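# Transfer the row of edge-standing blocks into the tray

## Task

Get the whole row of blocks into the tray so that they are still standing on their edges with their faces against one another, then open the grippers and pull both arms away from them.

## Robot and tools

Robot: two arms, left_arm and right_arm, each with a parallel two-finger gripper. In the scene frame the origin sits on the table top midway between the arms, +z is up, +x points out across the table, and left_arm is on the +y side. The names left and right do not refer to sides of any image. Base positions: left_arm at (+0.030, +0.271, 0) m, quat_wxyz (+1.000, 0, 0, -0.009); right_arm at (-0.036, -0.333, 0) m, quat_wxyz (+0.999, 0, 0, +0.042).

Gripper frame: the fingers extend along the gripper's +z and close along its y axis. The reported end_effector_position is the point between the finger pads, roughly 1 cm short of the fingertips. A wrist camera mount is attached near the gripper body, so leave some room around it. Joint ranges in rad, base to gripper: waist -2.618 to 3.054, shoulder 0 to 3.142, elbow 0 to 3.142, wrist pitch -1.571 to 1.571, wrist yaw -1.571 to 1.571, wrist roll -2.094 to 2.094. Elbows cannot fully straighten.

Cameras, all 504x504: cam_high, cam_left_wrist, cam_right_wrist, delivered in that order.

A row: 14 numbers, all in [-1, 1]. The first 7 belong to left_arm, the next 7 to right_arm, each as dx, dy, dz, rx, ry, rz, opening. Both arms must always be filled in, even if one stays put (give it zeros). dx to rz are an offset, not a pose: they are expressed in that gripper's own axes and measured from the gripper's measured pose at the start of the action. 1.0 equals 0.6 m for dx, dy, dz and 180 degrees for the rotation; rx, ry, rz form a single rotation vector. Opening is absolute, not an offset: +1 is fully open (0.094 m), -1 is closed. Optionally a row may carry 12 more numbers in [0, 1], stiffness scales for the six joints of left_arm then the six of right_arm, in Joint positions order; they persist until changed.

execute_actions(actions): a list of actions, each a table of up to 15 rows. Each row runs for one control step of 1/30 s; an action lasts 15 steps and a short table repeats its final row. Every row in an action is relative to the same start pose, so rows do not accumulate. In the first action of a call, the start is the latest pose a result reported. An empty list just returns state and images. Per control step the commanded pose is limited to 70 mm and 16 degrees from the measured pose, so a large offset may need several actions; after an action the arm only continues up to its last limited pose.

move(target, speed, blocking): target is one row as above (14 numbers, optionally 12 stiffness), offsets from the pose in the scene's latest result that shows one. Each gripper travels in a straight line; both paths finish together and take 0.5 to 10 s, stopping short if longer would be needed. Opening is applied at the start. speed is in m/s, 0.002 to 0.5, default 0.25; rotation rate is capped at twice that in rad/s. Paths ignore obstacles and the other arm, and grippers may lag, stray or overshoot speed, notably near full reach. Faster contact and targets deeper past a surface push harder. blocking=false returns after 0.5 s while motion continues; then only wait or stop are accepted until a result shows the move ended. The move: line reports the ending (done, off_target, moving, held, fault) and limits (paced means the sent pose was clipped; held means a check blocked some steps, after which the arm may surge), plus each gripper's distance from its target.

wait(seconds): 0 to 10; arms keep their last command, a running move carries on. stop(): brakes a running move; fingers continue. zoom_image(camera, region): region [x0, y0, x1, y1] in pixels of that camera's latest image, origin top-left, at most 504 by 504. read_manual(section): returns licence texts only, "licences". finished_scene(scene): ends the scene given by number; the goal must already hold and stay held.

Result lines: the state line gives each gripper's position (m) and quat_wxyz in the scene frame; printed positions can be somewhat off, more at long reach. Hand target is where the controller is currently driving that gripper. pose unreachable means the clearance check altered or blocked commands for the named arm. grip_measured is finger opening on the command scale; the last Joint positions value is opening in metres; readings may be off by about 1 mm. Step readings list positions at some steps, with HELD marking held-back steps for an arm. Joint torques include gravity load, friction and offsets. FAULT, MOTOR HOT (from 75 °C) and OVER-TEMPERATURE FAULT lines report stops; at 90 °C an arm halts for 10 s, at 100 °C it goes limp and falls.

Practical notes: arms tend to finish a centimetre or more low, and zero offsets let them sink. To hold an arm in place, send the correction back to its desired pose in the first call of a reply and zeros afterwards, aiming higher if it keeps sagging. To grasp, command an opening roughly 0.03 under grip_measured; smaller gaps grip more gently. Pads can spike in force at first contact. Random tugs may act on held parts or loose objects. The robot keeps its last command while you think. Avoid letting arms collide or press each other, pushing anything off the table, dropping or slamming blocks, tipping blocks off their edges, and long heavy holds that heat motors.

Each tool is called after ">>>" as a command line: name --argument value for each argument, lists and objects as JSON in quotes; but a table of rows of numbers goes row by row, as --pt "numbers of a row", without its own name.

## Session

>>> execute_actions --actions '[]'

Scene clock: 0.00 s.
left_arm: end_effector_position=(+0.3653, +0.2872, +0.2364) grip_measured=+1.000 end_effector_quat_wxyz=(+0.593, -0.247, +0.750, +0.156) | right_arm: end_effector_position=(+0.5864, -0.3765, +0.1557) grip_measured=+1.000 end_effector_quat_wxyz=(+0.603, +0.454, +0.579, -0.307)
Joint positions: left_arm=[-0.373  1.065  0.664 -0.021 -0.923 -0.405  0.094] | right_arm=[0.126 2.616 2.155 0.101 1.33  0.545 0.094]
Joint velocities: left_arm=[ 0.012 -0.002  0.002  0.037  0.037 -0.007  0.   ] | right_arm=[ 0.007 -0.012 -0.017  0.022 -0.066  0.051  0.   ]
Joint torques (N m, as the arm reports them, + toward a larger angle): no reading
Hand target (left_arm): +0.365, +0.288, +0.245; +0.602, -0.254, +0.742, +0.151
Hand target (right_arm): +0.586, -0.377, +0.167; +0.607, +0.458, +0.574, -0.304
Joint stiffness scale: left_arm=[1. 1. 1. 1. 1. 1.] | right_arm=[1. 1. 1. 1. 1. 1.]

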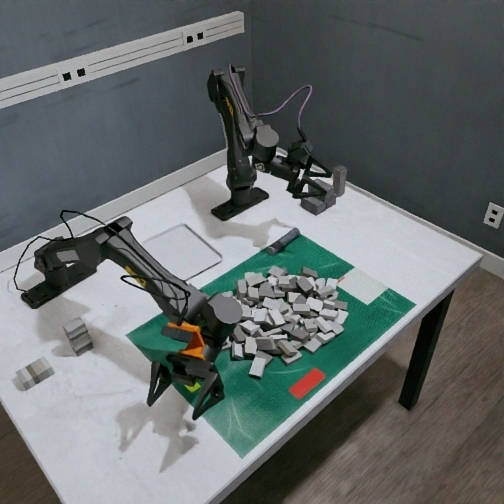

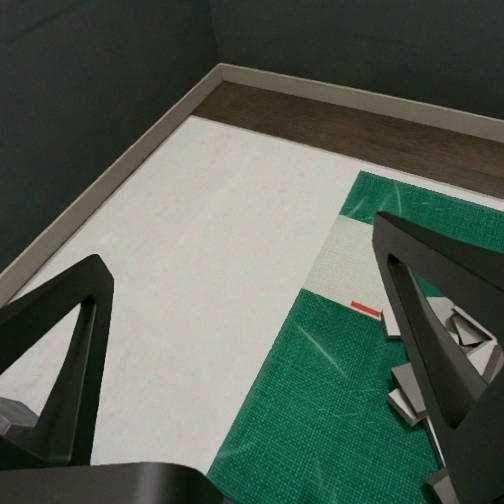

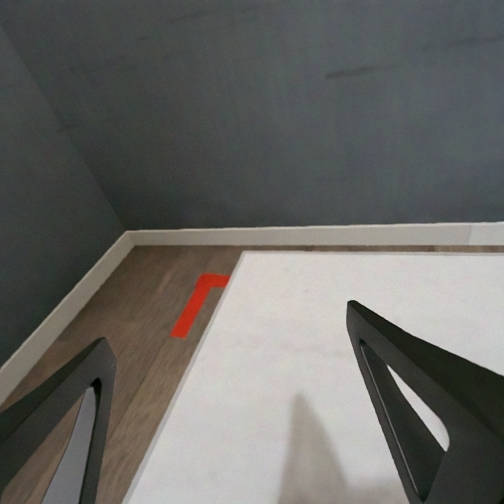

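>>> zoom_image --camera "cam_high" --region '[0, 300, 130, 400]'

>>> zoom_image --camera "cam_high" --region '[260, 150, 400, 260]'

Region (0, 300, 130, 400) of cam_high's 504x504 image, scaled by 3.877, with more detail than that image has; it fills the top 388 rows of this view, and the rest is white.

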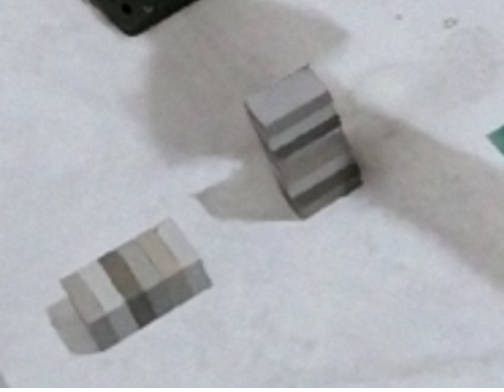

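Region (260, 150, 400, 260) of cam_high's 504x504 image, scaled by 3.600, with more detail than that image has; it fills the top 396 rows of this view, and the rest is white.

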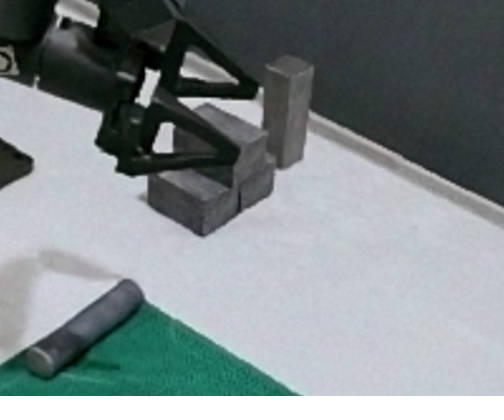

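>>> move --target '[-0.004,0.372,-0.167,0.109,0.413,0.172,1,0,0,0,0,0,0,1]'

Scene clock: 11.10 s.
left_arm: end_effector_position=(+0.1650, +0.4197, +0.2452) grip_measured=+1.000 end_effector_quat_wxyz=(+0.090, +0.002, +0.991, +0.101) | right_arm: end_effector_position=(+0.5864, -0.3765, +0.1557) grip_measured=+1.000 end_effector_quat_wxyz=(+0.603, +0.454, +0.579, -0.307)
Joint positions: left_arm=[ 0.847  1.161  1.434 -1.573 -0.003  0.832  0.094] | right_arm=[0.126 2.616 2.155 0.101 1.33  0.545 0.094]
Joint velocities: left_arm=[-0.012 -0.022 -0.007 -0.022 -0.051  0.11   0.   ] | right_arm=[-0.002 -0.017  0.027 -0.037 -0.051 -0.007  0.   ]
Joint torques (N m, as the arm reports them, + toward a larger angle): left_arm=[ 0.68 -3.53  6.06  0.54 -0.02  0.02] | right_arm=[  0.   -13.4    8.61   1.57   0.3   -0.03]
Hand target (left_arm): +0.160, +0.418, +0.250; +0.095, +0.000, +0.990, +0.109
Hand target (right_arm): +0.586, -0.376, +0.156; +0.603, +0.454, +0.579, -0.307
Off the commanded pose (left_arm): 0.007 m, 16 deg.
Off the commanded pose (right_arm): 0.000 m, 0 deg.
Joint stiffness scale: left_arm=[1. 1. 1. 1. 1. 1.] | right_arm=[1. 1. 1. 1. 1. 1.]
joint sent to its limit (left arm) — the command would take joint 4 (wrist pitch) past its lower limit, so that joint was sent only as far as its limit.
move: off_target (left_arm)

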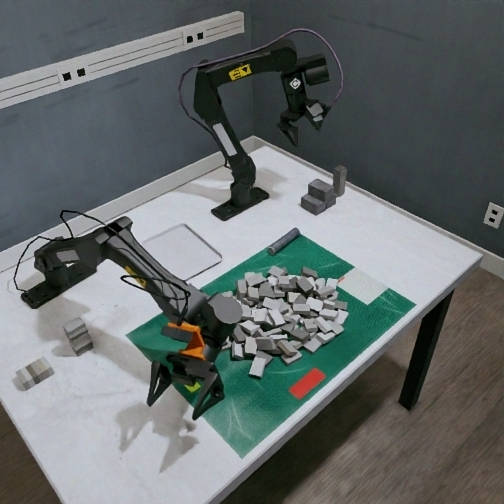

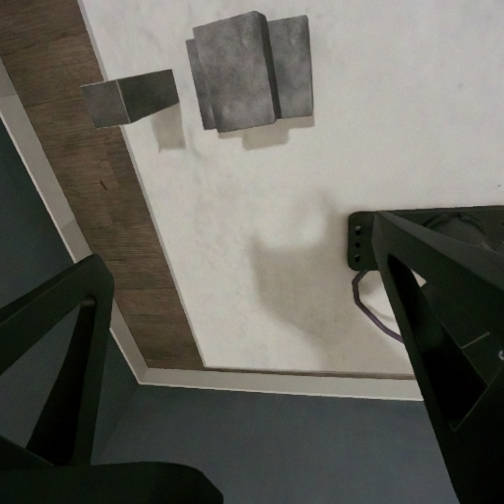

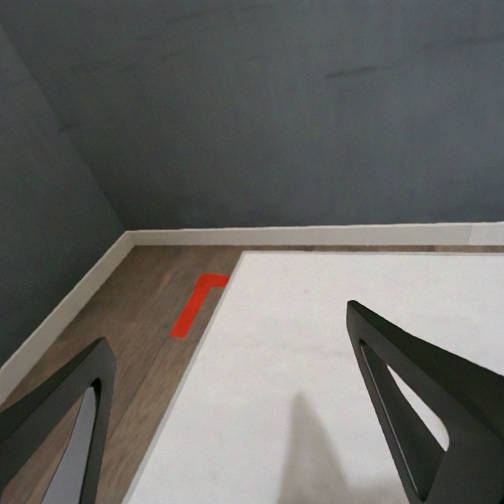

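>>> move --target '[0,0,0,0,0,0,1,-0.237,-0.69,-0.10,-0.229,0.449,-0.338,1]'

Scene clock: 20.97 s.
left_arm: end_effector_position=(+0.1649, +0.4199, +0.2452) grip_measured=+1.000 end_effector_quat_wxyz=(+0.090, +0.003, +0.991, +0.101) | right_arm: end_effector_position=(+0.1817, -0.5152, +0.2356) grip_measured=+1.000 end_effector_quat_wxyz=(+0.068, +0.009, +0.996, -0.063)
Joint positions: left_arm=[ 0.847  1.161  1.434 -1.573 -0.004  0.835  0.094] | right_arm=[-0.777  1.517  1.674 -1.542  0.012 -0.676  0.094]
Joint velocities: left_arm=[-0.012 -0.007  0.007 -0.051 -0.022  0.037  0.   ] | right_arm=[-0.017 -0.012 -0.002 -0.007  0.007 -0.007  0.   ]
Joint torques (N m, as the arm reports them, + toward a larger angle): left_arm=[-0.09 -1.73  5.78  0.58  0.   -0.02] | right_arm=[-0.71 -5.68  5.3   0.49  0.04 -0.09]
Hand target (left_arm): +0.165, +0.420, +0.245; +0.090, +0.002, +0.991, +0.101
Hand target (right_arm): +0.174, -0.511, +0.233; +0.060, +0.008, +0.997, -0.056
Off the commanded pose (left_arm): 0.000 m, 0 deg.
Off the commanded pose (right_arm): 0.020 m, 11 deg.
Joint stiffness scale: left_arm=[1. 1. 1. 1. 1. 1.] | right_arm=[1. 1. 1. 1. 1. 1.]
joint sent to its limit (right arm) — the command would take joint 4 (wrist pitch) past its lower limit, so that joint was sent only as far as its limit.
move: off_target (right_arm)

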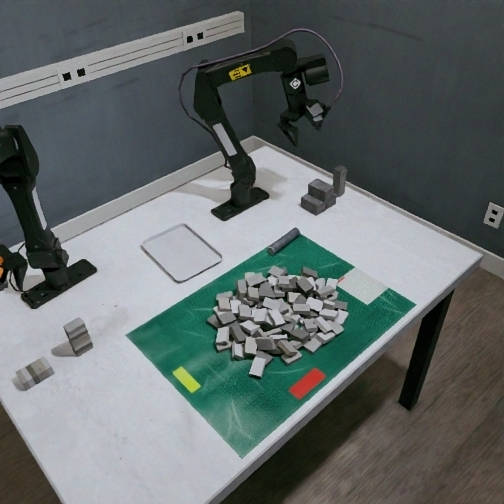

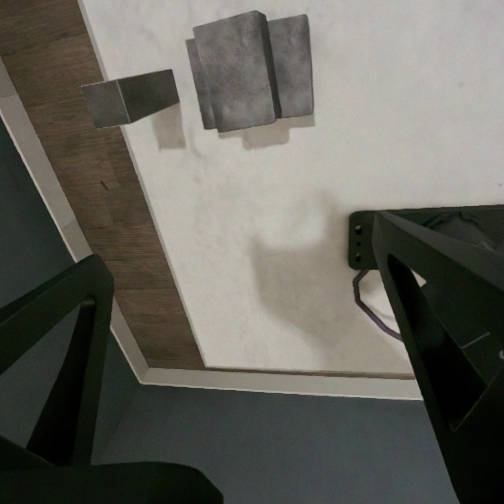

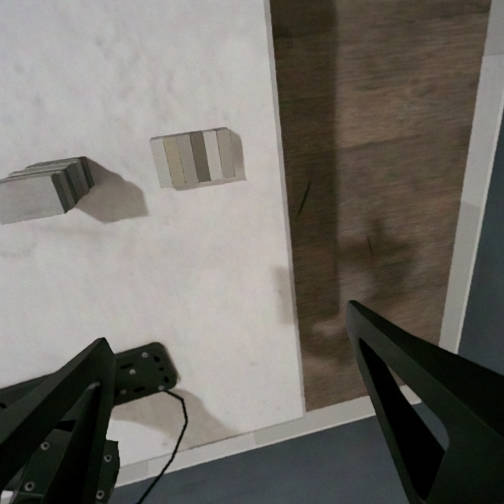

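>>> move --target '[0,0,0,0,0,0,1,-0.1,0.07,0.12,0,0.04,0.04,1]'

Scene clock: 24.83 s.
left_arm: end_effector_position=(+0.1649, +0.4199, +0.2452) grip_measured=+1.000 end_effector_quat_wxyz=(+0.090, +0.003, +0.991, +0.101) | right_arm: end_effector_position=(+0.2485, -0.4797, +0.1621) grip_measured=+1.000 end_effector_quat_wxyz=(-0.003, +0.072, +0.996, -0.047)
Joint positions: left_arm=[ 0.847  1.161  1.434 -1.573 -0.004  0.835  0.094] | right_arm=[-0.512  1.734  1.616 -1.425  0.091 -0.284  0.094]
Joint velocities: left_arm=[-0.012  0.002 -0.007 -0.007  0.007  0.007  0.   ] | right_arm=[ 0.012  0.007  0.012 -0.007 -0.007  0.007  0.   ]
Joint torques (N m, as the arm reports them, + toward a larger angle): left_arm=[ 0.01 -1.71  5.68  0.6  -0.01  0.  ] | right_arm=[ 0.59 -7.55  7.02  0.55  0.2   0.07]
Hand target (left_arm): +0.165, +0.420, +0.245; +0.090, +0.003, +0.991, +0.101
Hand target (right_arm): +0.251, -0.481, +0.165; +0.009, +0.076, +0.996, -0.056
Off the commanded pose (left_arm): 0.000 m, 0 deg.
Off the commanded pose (right_arm): 0.008 m, 2 deg.
Joint stiffness scale: left_arm=[1. 1. 1. 1. 1. 1.] | right_arm=[1. 1. 1. 1. 1. 1.]
move: done

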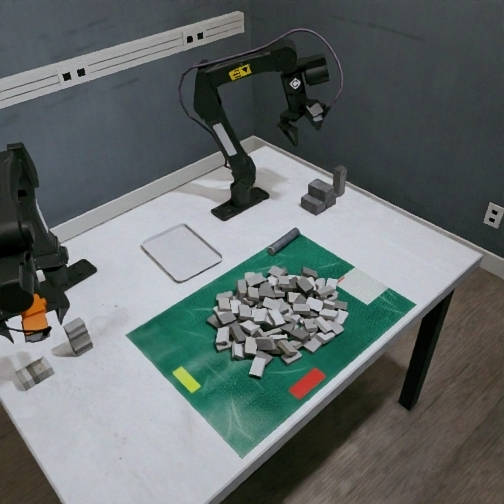

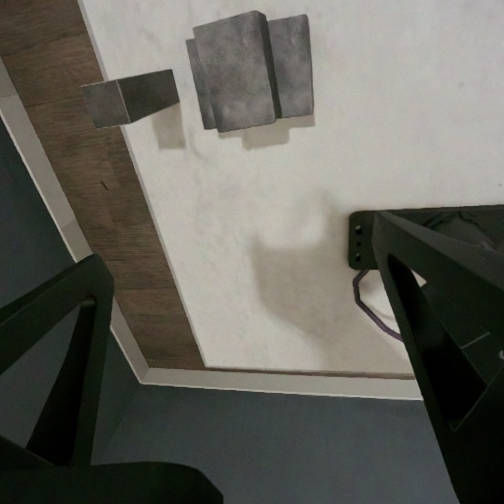

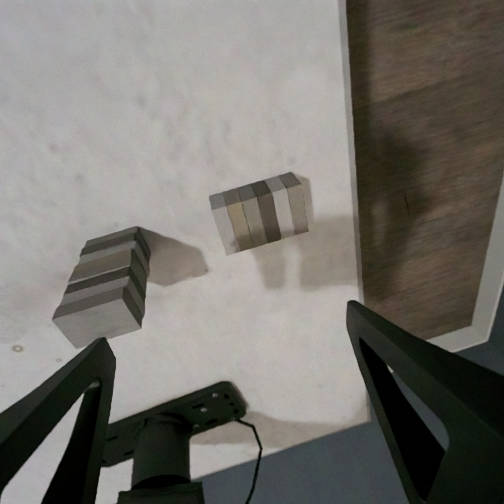

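>>> move --target '[0,0,0,0,0,0,1,-0.15,-0.05,0.06,0,0,0,1]'

Scene clock: 27.63 s.
left_arm: end_effector_position=(+0.1649, +0.4199, +0.2452) grip_measured=+1.000 end_effector_quat_wxyz=(+0.090, +0.003, +0.991, +0.101) | right_arm: end_effector_position=(+0.3286, -0.5192, +0.1137) grip_measured=+1.000 end_effector_quat_wxyz=(-0.019, +0.070, +0.996, -0.042)
Joint positions: left_arm=[ 0.847  1.161  1.434 -1.573 -0.004  0.835  0.094] | right_arm=[-0.518  2.127  1.96  -1.41   0.092 -0.293  0.094]
Joint velocities: left_arm=[-0.002  0.002 -0.002 -0.037 -0.007 -0.022  0.   ] | right_arm=[-0.007  0.002 -0.017 -0.022 -0.022  0.007  0.   ]
Joint torques (N m, as the arm reports them, + toward a larger angle): left_arm=[-0.04 -1.85  5.75  0.57 -0.02  0.  ] | right_arm=[ -0.9  -10.35  10.75   0.13   0.09  -0.11]
Hand target (left_arm): +0.165, +0.420, +0.245; +0.090, +0.003, +0.991, +0.101
Hand target (right_arm): +0.332, -0.525, +0.127; -0.003, +0.072, +0.996, -0.048
Off the commanded pose (left_arm): 0.000 m, 0 deg.
Off the commanded pose (right_arm): 0.017 m, 2 deg.
Joint stiffness scale: left_arm=[1. 1. 1. 1. 1. 1.] | right_arm=[1. 1. 1. 1. 1. 1.]
move: off_target (right_arm)

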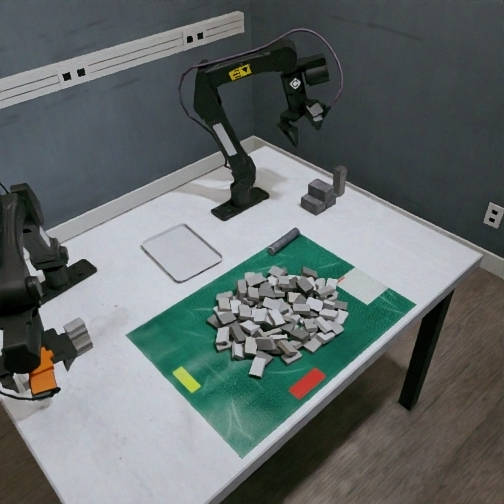

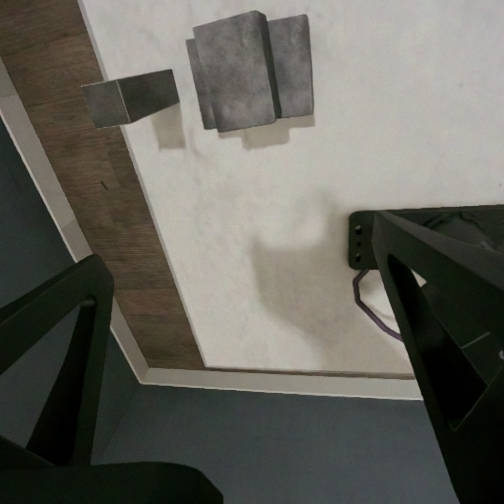

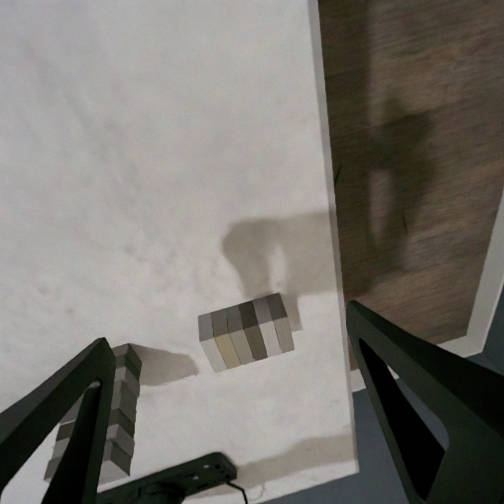

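>>> move --target '[0,0,0,0,0,0,1,-0.07,-0.015,0.04,0,0,-0.067,1]'

Scene clock: 30.90 s.
left_arm: end_effector_position=(+0.1649, +0.4199, +0.2452) grip_measured=+1.000 end_effector_quat_wxyz=(+0.090, +0.003, +0.991, +0.101) | right_arm: end_effector_position=(+0.3631, -0.5352, +0.0780) grip_measured=+1.000 end_effector_quat_wxyz=(-0.031, -0.029, +0.998, -0.036)
Joint positions: left_arm=[ 0.847  1.161  1.434 -1.573 -0.004  0.835  0.094] | right_arm=[-0.518  2.33   2.152 -1.416  0.092 -0.49   0.094]
Joint velocities: left_arm=[-0.007 -0.017 -0.002 -0.007  0.037 -0.022  0.   ] | right_arm=[-0.017  0.002 -0.017 -0.007  0.007  0.051  0.   ]
Joint torques (N m, as the arm reports them, + toward a larger angle): left_arm=[-0.05 -1.83  5.72  0.6   0.01 -0.01] | right_arm=[  0.38 -11.18  10.82  -0.01   0.12  -0.1 ]
Hand target (left_arm): +0.165, +0.420, +0.245; +0.090, +0.003, +0.991, +0.101
Hand target (right_arm): +0.367, -0.535, +0.088; -0.023, -0.034, +0.998, -0.040
Off the commanded pose (left_arm): 0.000 m, 0 deg.
Off the commanded pose (right_arm): 0.012 m, 1 deg.
Joint stiffness scale: left_arm=[1. 1. 1. 1. 1. 1.] | right_arm=[1. 1. 1. 1. 1. 1.]
move: off_target (right_arm)

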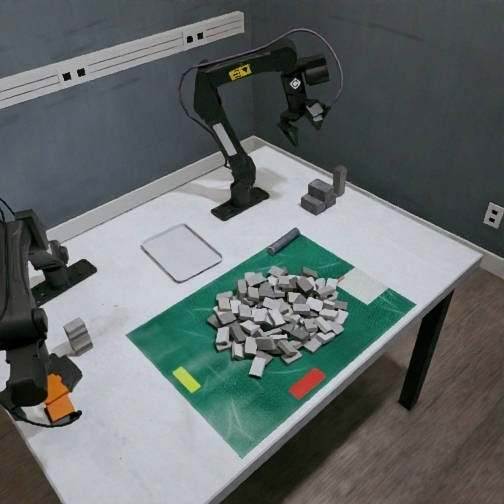

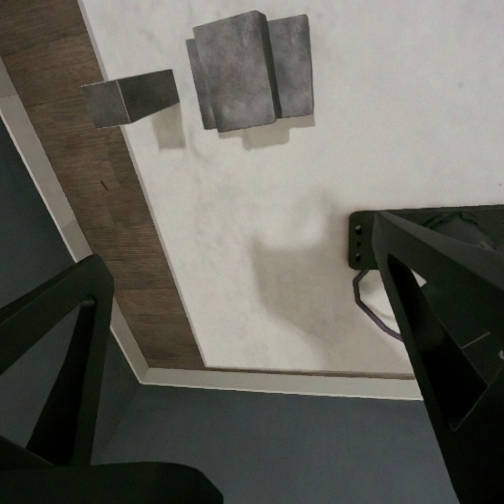

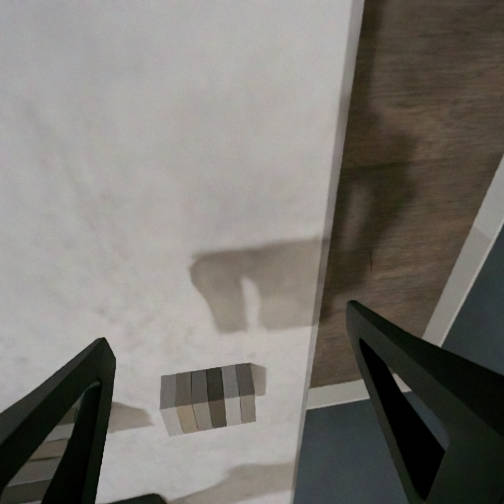

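>>> move --target '[0,0,0,0,0,0,1,0.105,0.01,0.0,0,0,0,1]'

Scene clock: 35.33 s.
left_arm: end_effector_position=(+0.1649, +0.4199, +0.2452) grip_measured=+1.000 end_effector_quat_wxyz=(+0.090, +0.003, +0.991, +0.101) | right_arm: end_effector_position=(+0.3004, -0.5319, +0.0812) grip_measured=+1.000 end_effector_quat_wxyz=(-0.040, -0.027, +0.998, -0.030)
Joint positions: left_arm=[ 0.847  1.161  1.434 -1.573 -0.004  0.835  0.094] | right_arm=[-0.578  2.083  1.764 -1.292  0.092 -0.547  0.094]
Joint velocities: left_arm=[-0.012  0.017  0.012 -0.022 -0.007 -0.022  0.   ] | right_arm=[ 0.007 -0.007  0.012 -0.022 -0.007 -0.081  0.   ]
Joint torques (N m, as the arm reports them, + toward a larger angle): left_arm=[-0.14 -1.83  5.67  0.59 -0.01  0.  ] | right_arm=[ -0.29 -10.57   5.7    0.4    0.13  -0.08]
Hand target (left_arm): +0.165, +0.420, +0.245; +0.090, +0.003, +0.991, +0.101
Hand target (right_arm): +0.301, -0.534, +0.084; -0.031, -0.029, +0.998, -0.036
Off the commanded pose (left_arm): 0.000 m, 0 deg.
Off the commanded pose (right_arm): 0.001 m, 1 deg.
Joint stiffness scale: left_arm=[1. 1. 1. 1. 1. 1.] | right_arm=[1. 1. 1. 1. 1. 1.]
move: done

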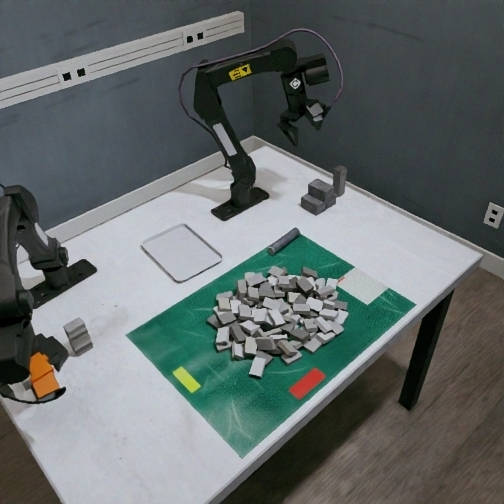

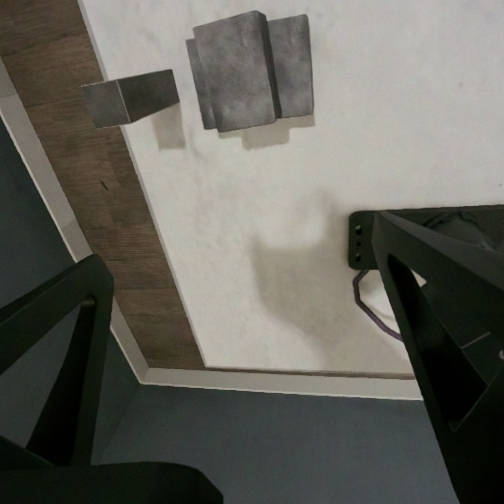

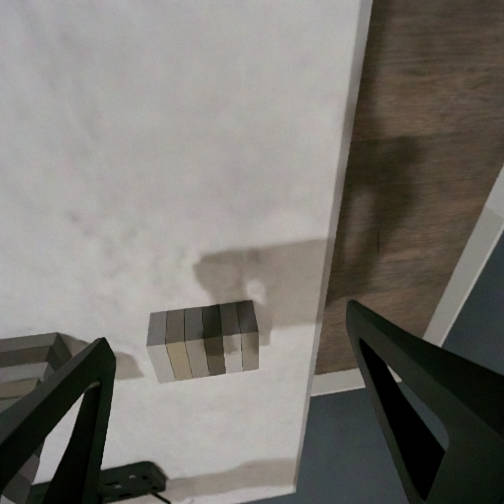

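>>> move --target '[0,0,0,0,0,0,1,0,0,0.06,0,-0.02,0,1]' --speed 0.1

Scene clock: 38.80 s.
left_arm: end_effector_position=(+0.1649, +0.4199, +0.2452) grip_measured=+1.000 end_effector_quat_wxyz=(+0.090, +0.003, +0.991, +0.101) | right_arm: end_effector_position=(+0.2966, -0.5328, +0.0410) grip_measured=+1.000 end_effector_quat_wxyz=(-0.023, -0.029, +0.999, -0.026)
Joint positions: left_arm=[ 0.847  1.161  1.434 -1.573 -0.004  0.835  0.094] | right_arm=[-0.595  2.072  1.587 -1.099  0.069 -0.569  0.094]
Joint velocities: left_arm=[-0.007 -0.022 -0.007  0.007  0.037  0.037  0.   ] | right_arm=[ 0.012 -0.017 -0.007  0.022  0.022  0.022  0.   ]
Joint torques (N m, as the arm reports them, + toward a larger angle): left_arm=[ 0.03 -1.75  5.74  0.6   0.01  0.  ] | right_arm=[ -0.87 -10.87   5.67   0.46  -0.04  -0.13]
Hand target (left_arm): +0.165, +0.420, +0.245; +0.090, +0.003, +0.991, +0.101
Hand target (right_arm): +0.297, -0.535, +0.046; -0.009, -0.028, +0.999, -0.029
Off the commanded pose (left_arm): 0.000 m, 0 deg.
Off the commanded pose (right_arm): 0.005 m, 2 deg.
Joint stiffness scale: left_arm=[1. 1. 1. 1. 1. 1.] | right_arm=[1. 1. 1. 1. 1. 1.]
move: done

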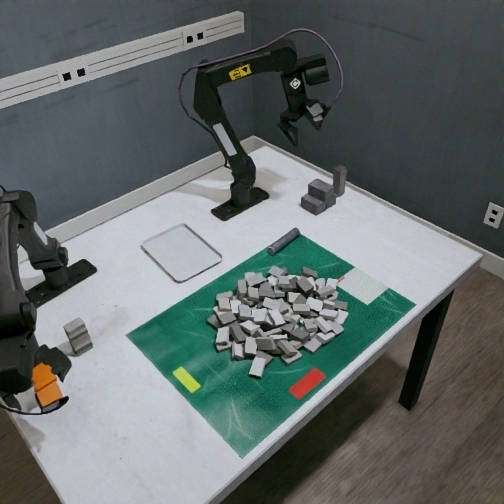

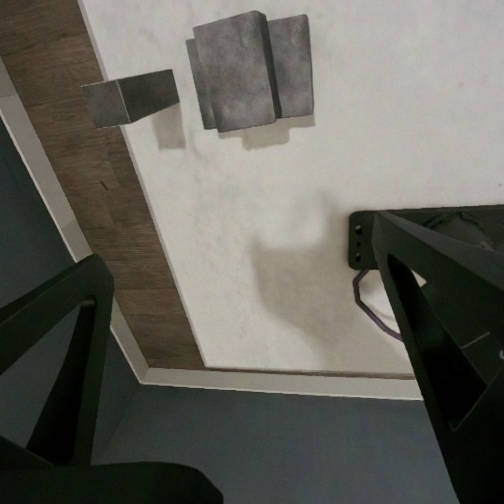

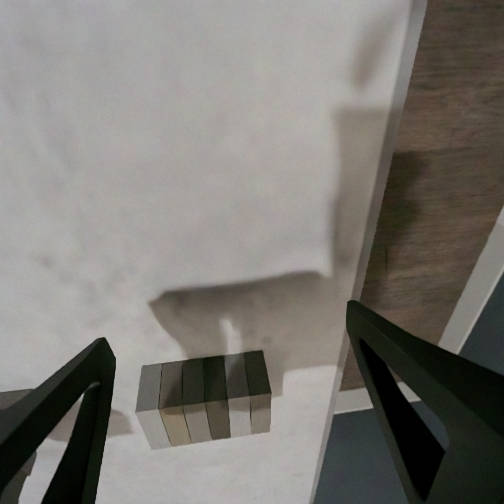

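>>> move --target '[0,0,0,0,0,0,1,0.07,0.02,-0.008,0,0,0,1]' --speed 0.1

Scene clock: 42.33 s.
left_arm: end_effector_position=(+0.1649, +0.4199, +0.2452) grip_measured=+1.000 end_effector_quat_wxyz=(+0.090, +0.003, +0.991, +0.101) | right_arm: end_effector_position=(+0.2561, -0.5212, +0.0462) grip_measured=+1.000 end_effector_quat_wxyz=(-0.032, -0.030, +0.999, -0.020)
Joint positions: left_arm=[ 0.847  1.161  1.434 -1.573 -0.004  0.835  0.094] | right_arm=[-0.624  1.934  1.408 -1.077  0.069 -0.598  0.094]
Joint velocities: left_arm=[-0.007  0.007  0.002 -0.066 -0.037  0.007  0.   ] | right_arm=[ 0.002 -0.017  0.007 -0.007 -0.022 -0.037  0.   ]
Joint torques (N m, as the arm reports them, + toward a larger angle): left_arm=[-0.03 -1.7   5.76  0.62  0.   -0.01] | right_arm=[-0.79 -9.53  5.24  0.42  0.1  -0.08]
Hand target (left_arm): +0.165, +0.420, +0.245; +0.090, +0.003, +0.991, +0.101
Hand target (right_arm): +0.254, -0.524, +0.048; -0.024, -0.029, +0.999, -0.026
Off the commanded pose (left_arm): 0.000 m, 0 deg.
Off the commanded pose (right_arm): 0.003 m, 1 deg.
Joint stiffness scale: left_arm=[1. 1. 1. 1. 1. 1.] | right_arm=[1. 1. 1. 1. 1. 1.]
move: done

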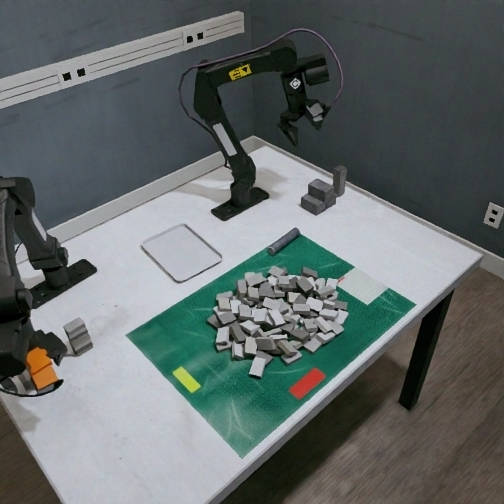

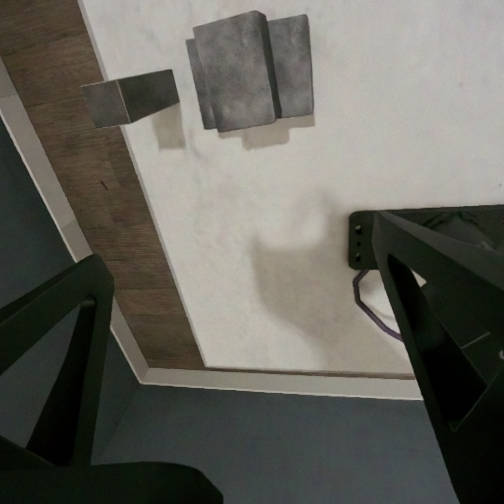

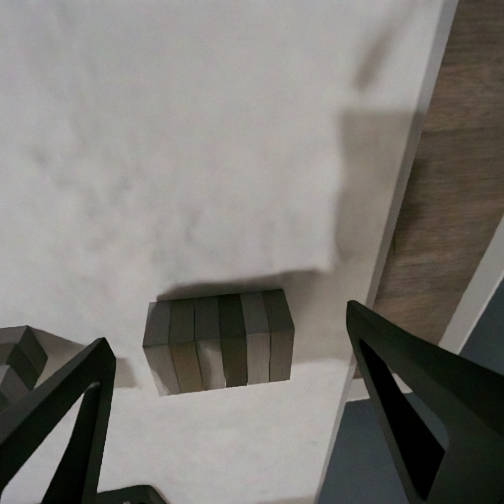

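>>> move --target '[0,0,0,0,0,0,1,0.015,0.004,0.04,0,0,0,1]' --speed 0.05

Scene clock: 44.87 s.
left_arm: end_effector_position=(+0.1649, +0.4199, +0.2452) grip_measured=+1.000 end_effector_quat_wxyz=(+0.090, +0.003, +0.991, +0.101) | right_arm: end_effector_position=(+0.2472, -0.5182, +0.0253) grip_measured=+1.000 end_effector_quat_wxyz=(-0.036, -0.031, +0.999, -0.018)
Joint positions: left_arm=[ 0.847  1.161  1.434 -1.573 -0.004  0.835  0.094] | right_arm=[-0.629  1.934  1.32  -0.996  0.069 -0.605  0.094]
Joint velocities: left_arm=[-0.002 -0.002  0.002 -0.007  0.051  0.066  0.   ] | right_arm=[-0.002 -0.002 -0.007 -0.037  0.066 -0.007  0.   ]
Joint torques (N m, as the arm reports them, + toward a larger angle): left_arm=[-0.08 -1.68  5.74  0.6  -0.01  0.  ] | right_arm=[-0.96 -8.29  5.41  0.38  0.11 -0.13]
Hand target (left_arm): +0.165, +0.420, +0.245; +0.090, +0.003, +0.991, +0.101
Hand target (right_arm): +0.245, -0.521, +0.023; -0.032, -0.029, +0.999, -0.020
Off the commanded pose (left_arm): 0.000 m, 0 deg.
Off the commanded pose (right_arm): 0.004 m, 0 deg.
Joint stiffness scale: left_arm=[1. 1. 1. 1. 1. 1.] | right_arm=[1. 1. 1. 1. 1. 1.]
move: done

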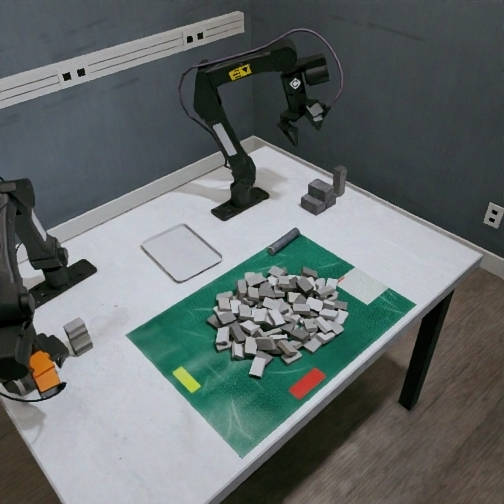

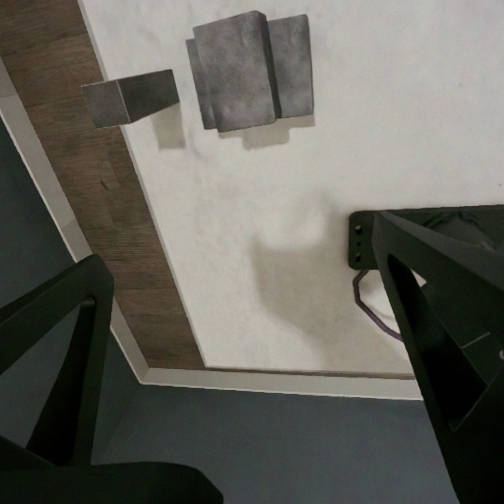

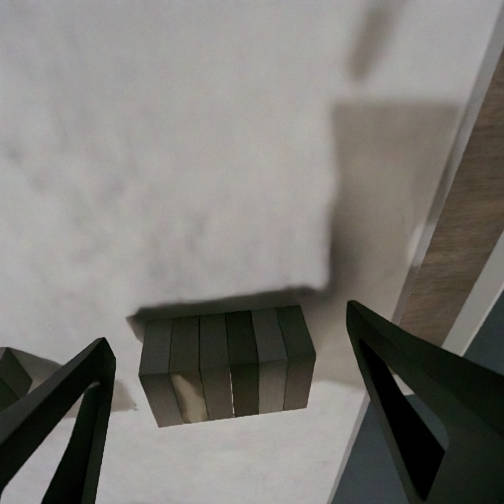

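>>> move --target '[0,0,0,0,0,0,1,0.028,0,0.015,0,0,0,1]' --speed 0.05

>>> move --target '[0,0,0,0,0,0,1,0,0,0,0,0,0,0.3]'

Scene clock: 47.23 s.
left_arm: end_effector_position=(+0.1649, +0.4199, +0.2452) grip_measured=+1.000 end_effector_quat_wxyz=(+0.090, +0.003, +0.991, +0.101) | right_arm: end_effector_position=(+0.2305, -0.5167, +0.0143) grip_measured=+1.000 end_effector_quat_wxyz=(-0.047, -0.032, +0.998, -0.010)
Joint positions: left_arm=[ 0.847  1.161  1.434 -1.573 -0.004  0.835  0.094] | right_arm=[-0.652  1.922  1.253 -0.968  0.069 -0.629  0.094]
Joint velocities: left_arm=[-0.007  0.007 -0.007 -0.007  0.051 -0.051  0.   ] | right_arm=[-0.012 -0.002 -0.012  0.007 -0.051  0.051  0.   ]
Joint torques (N m, as the arm reports them, + toward a larger angle): left_arm=[-0.06 -1.77  5.71  0.58  0.02 -0.02] | right_arm=[-0.92 -9.32  5.26  0.34  0.12 -0.12]
Hand target (left_arm): +0.165, +0.420, +0.245; +0.090, +0.003, +0.991, +0.101
Hand target (right_arm): +0.230, -0.520, +0.018; -0.036, -0.031, +0.999, -0.018
Off the commanded pose (left_arm): 0.000 m, 0 deg.
Off the commanded pose (right_arm): 0.004 m, 2 deg.
Joint stiffness scale: left_arm=[1. 1. 1. 1. 1. 1.] | right_arm=[1. 1. 1. 1. 1. 1.]
move: done

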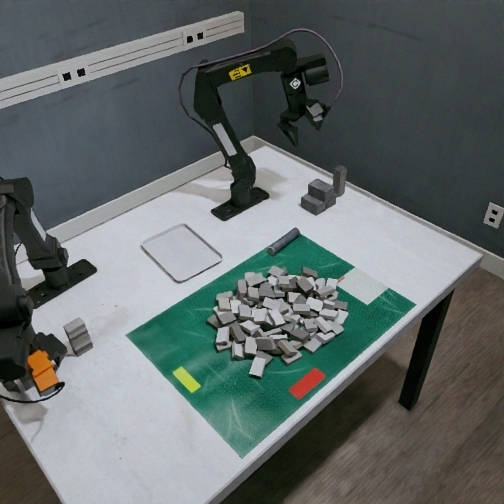

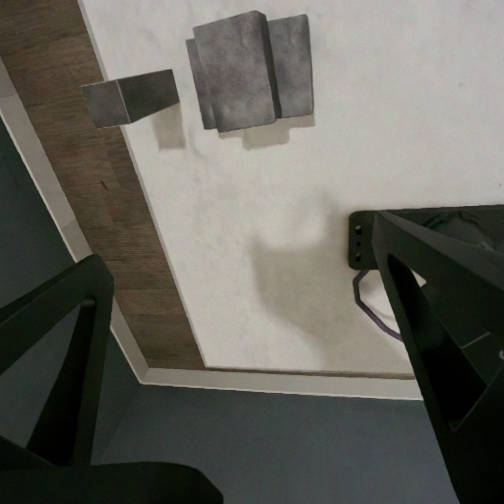

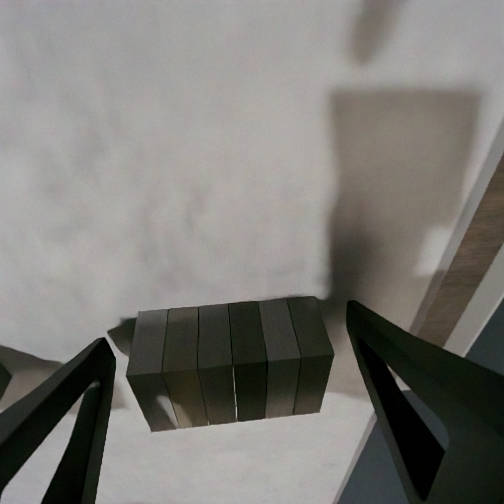

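Scene clock: 47.73 s.
left_arm: end_effector_position=(+0.1649, +0.4199, +0.2452) grip_measured=+1.000 end_effector_quat_wxyz=(+0.090, +0.003, +0.991, +0.101) | right_arm: end_effector_position=(+0.2304, -0.5168, +0.0143) grip_measured=+0.421 end_effector_quat_wxyz=(-0.047, -0.032, +0.998, -0.010)
Joint positions: left_arm=[ 0.847  1.161  1.434 -1.573 -0.004  0.835  0.094] | right_arm=[-0.652  1.922  1.253 -0.968  0.07  -0.629  0.067]
Joint velocities: left_arm=[ 0.002 -0.032  0.012 -0.066  0.007  0.007  0.   ] | right_arm=[-0.012 -0.012 -0.007 -0.007  0.051 -0.007 -0.   ]
Joint torques (N m, as the arm reports them, + toward a larger angle): left_arm=[-0.16 -1.86  5.71  0.62  0.01  0.02] | right_arm=[ 0.   -7.59  6.92  0.12  0.1  -0.03]
Hand target (left_arm): +0.165, +0.420, +0.245; +0.090, +0.003, +0.991, +0.101
Hand target (right_arm): +0.230, -0.517, +0.014; -0.047, -0.032, +0.998, -0.010
Off the commanded pose (left_arm): 0.000 m, 0 deg.
Off the commanded pose (right_arm): 0.000 m, 0 deg.
Joint stiffness scale: left_arm=[1. 1. 1. 1. 1. 1.] | right_arm=[1. 1. 1. 1. 1. 1.]
move: done

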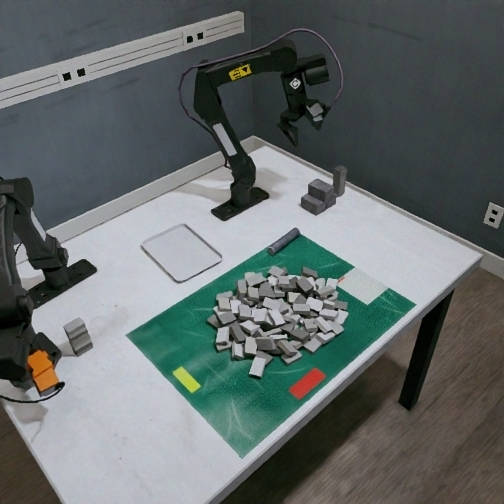

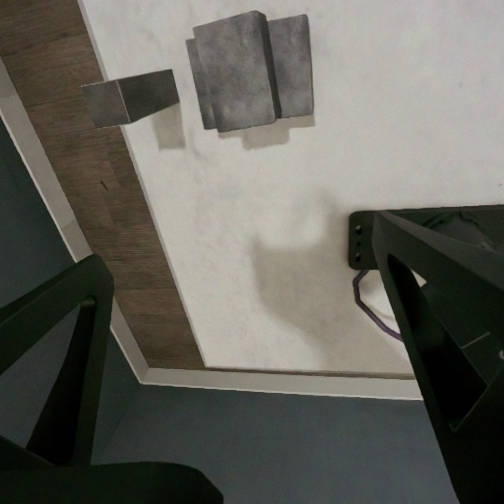

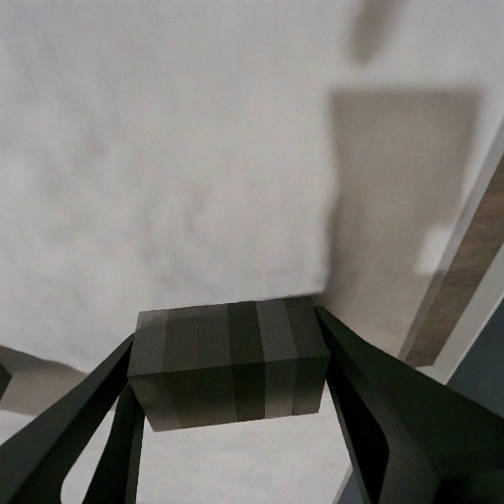

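>>> move --target '[0,0,0,0,0,0,1,0,0,-0.3,0,0,0,0.3]' --speed 0.12

>>> move --target '[0,0,0,0,0,0,1,0.2,0.8,0.05,0,0,0,0.3]' --speed 0.15

Scene clock: 52.27 s.
left_arm: end_effector_position=(+0.1649, +0.4199, +0.2452) grip_measured=+1.000 end_effector_quat_wxyz=(+0.090, +0.003, +0.991, +0.101) | right_arm: end_effector_position=(+0.2480, -0.5148, +0.1670) grip_measured=+0.421 end_effector_quat_wxyz=(-0.028, -0.034, +0.999, -0.021)
Joint positions: left_arm=[ 0.847  1.161  1.434 -1.573 -0.004  0.835  0.094] | right_arm=[-0.621  1.86   1.792 -1.528  0.066 -0.604  0.067]
Joint velocities: left_arm=[ 0.002  0.017 -0.017 -0.007  0.037 -0.037  0.   ] | right_arm=[ 0.007  0.002  0.032  0.051 -0.007  0.037 -0.001]
Joint torques (N m, as the arm reports them, + toward a larger angle): left_arm=[-0.09 -1.78  5.77  0.59  0.01  0.02] | right_arm=[  0.94 -10.42  11.93  -0.12   0.1    0.05]
Hand target (left_arm): +0.165, +0.420, +0.245; +0.090, +0.003, +0.991, +0.101
Hand target (right_arm): +0.249, -0.512, +0.192; -0.003, -0.034, +0.999, -0.038
Off the commanded pose (left_arm): 0.000 m, 0 deg.
Off the commanded pose (right_arm): 0.027 m, 2 deg.
Joint stiffness scale: left_arm=[1. 1. 1. 1. 1. 1.] | right_arm=[1. 1. 1. 1. 1. 1.]
joint sent to its limit (right arm) — the command would take joint 4 (wrist pitch) past its lower limit, so that joint was sent only as far as its limit.
move: off_target (right_arm)

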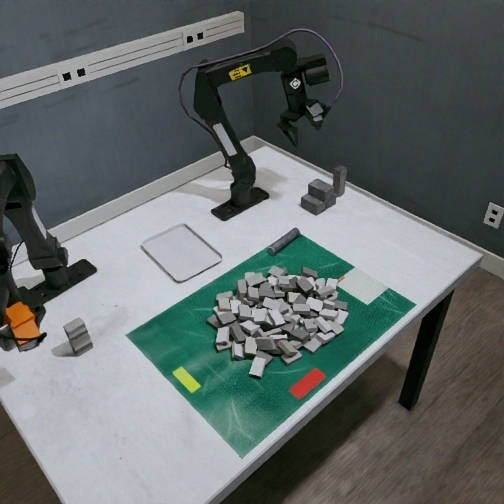

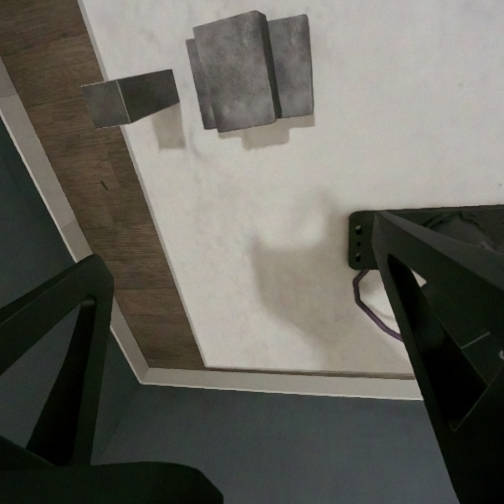

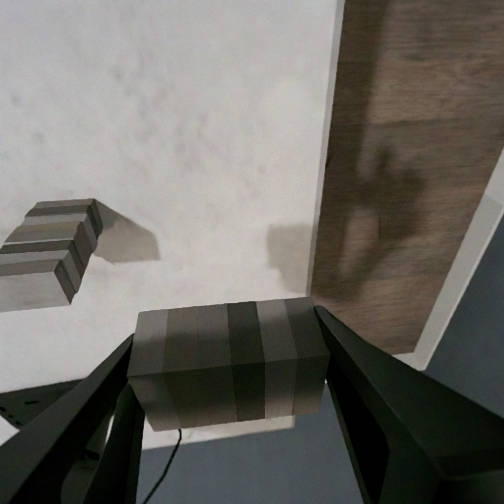

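Scene clock: 56.07 s.
left_arm: end_effector_position=(+0.1649, +0.4199, +0.2452) grip_measured=+1.000 end_effector_quat_wxyz=(+0.090, +0.003, +0.991, +0.101) | right_arm: end_effector_position=(+0.0815, -0.0463, +0.1091) grip_measured=+0.421 end_effector_quat_wxyz=(-0.046, -0.036, +0.998, -0.035)
Joint positions: left_arm=[ 0.847  1.161  1.434 -1.573 -0.004  0.835  0.094] | right_arm=[ 1.065  1.817  1.502 -1.361 -0.051  1.073  0.067]
Joint velocities: left_arm=[-0.002 -0.007  0.017 -0.066 -0.022 -0.022  0.   ] | right_arm=[-0.012 -0.002 -0.002 -0.007 -0.007  0.037 -0.   ]
Joint torques (N m, as the arm reports them, + toward a larger angle): left_arm=[-0.02 -1.68  5.75  0.61  0.01  0.01] | right_arm=[ 0.39 -8.41 12.07 -0.24 -0.02  0.06]
Hand target (left_arm): +0.165, +0.420, +0.245; +0.090, +0.003, +0.991, +0.101
Hand target (right_arm): +0.083, -0.039, +0.127; -0.037, -0.034, +0.999, -0.014
Off the commanded pose (left_arm): 0.000 m, 0 deg.
Off the commanded pose (right_arm): 0.020 m, 3 deg.
Joint stiffness scale: left_arm=[1. 1. 1. 1. 1. 1.] | right_arm=[1. 1. 1. 1. 1. 1.]
move: off_target (right_arm)

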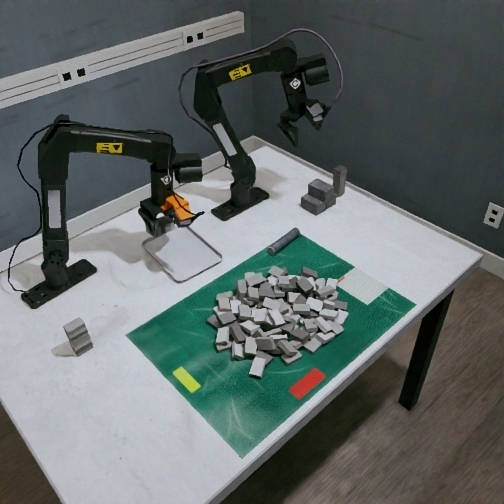

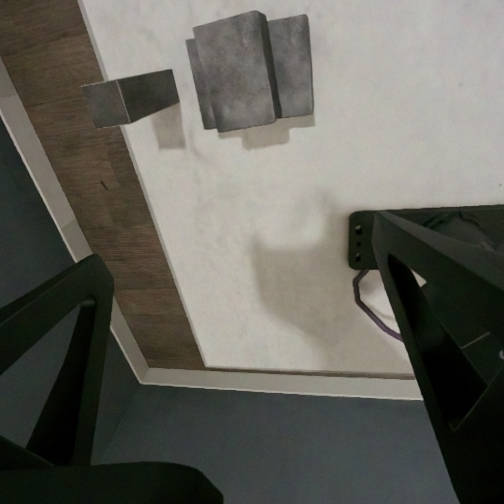

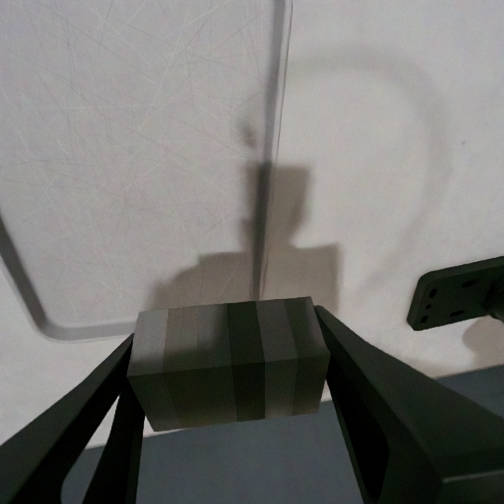

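>>> move --target '[0,0,0,0,0,0,1,-0.14,0.12,0.03,0,0,0,0.3]' --speed 0.12

Scene clock: 59.27 s.
left_arm: end_effector_position=(+0.1649, +0.4199, +0.2452) grip_measured=+1.000 end_effector_quat_wxyz=(+0.090, +0.003, +0.991, +0.101) | right_arm: end_effector_position=(+0.1526, +0.0279, +0.0512) grip_measured=+0.421 end_effector_quat_wxyz=(-0.054, -0.036, +0.997, -0.049)
Joint positions: left_arm=[ 0.847  1.161  1.434 -1.573 -0.004  0.835  0.094] | right_arm=[ 0.984  2.273  1.942 -1.378 -0.042  0.993  0.067]
Joint velocities: left_arm=[ 0.012  0.012 -0.022 -0.051 -0.022  0.007  0.   ] | right_arm=[-0.017 -0.007 -0.002 -0.066 -0.051  0.037 -0.   ]
Joint torques (N m, as the arm reports them, + toward a larger angle): left_arm=[ 0.04 -1.8   5.81  0.56  0.01  0.  ] | right_arm=[ -0.76 -12.55  11.88  -0.56   0.05  -0.1 ]
Hand target (left_arm): +0.165, +0.420, +0.245; +0.090, +0.003, +0.991, +0.101
Hand target (right_arm): +0.157, +0.029, +0.075; -0.045, -0.036, +0.998, -0.035
Off the commanded pose (left_arm): 0.000 m, 0 deg.
Off the commanded pose (right_arm): 0.028 m, 2 deg.
Joint stiffness scale: left_arm=[1. 1. 1. 1. 1. 1.] | right_arm=[1. 1. 1. 1. 1. 1.]
move: off_target (right_arm)

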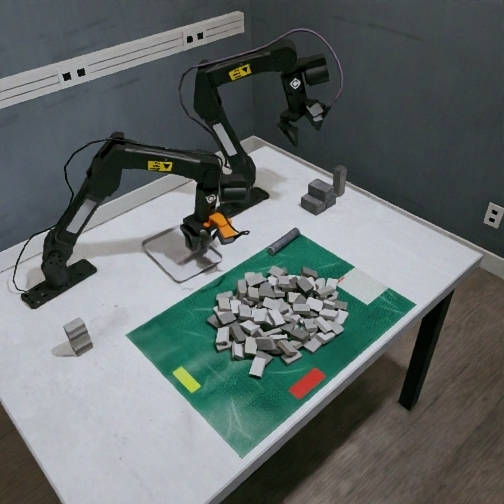

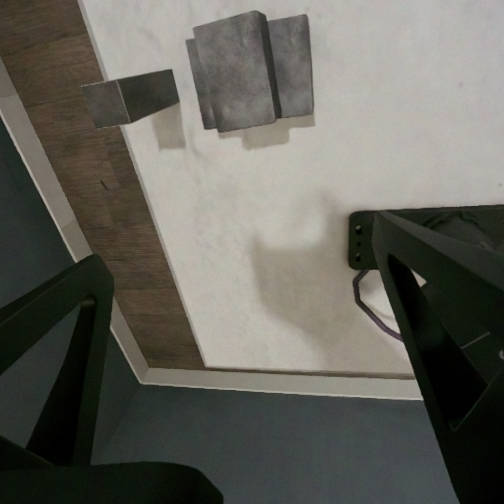

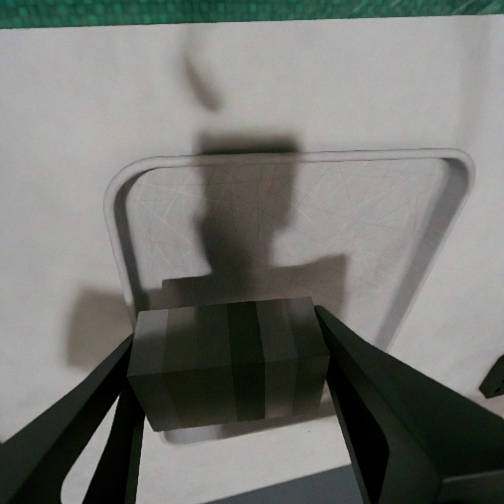

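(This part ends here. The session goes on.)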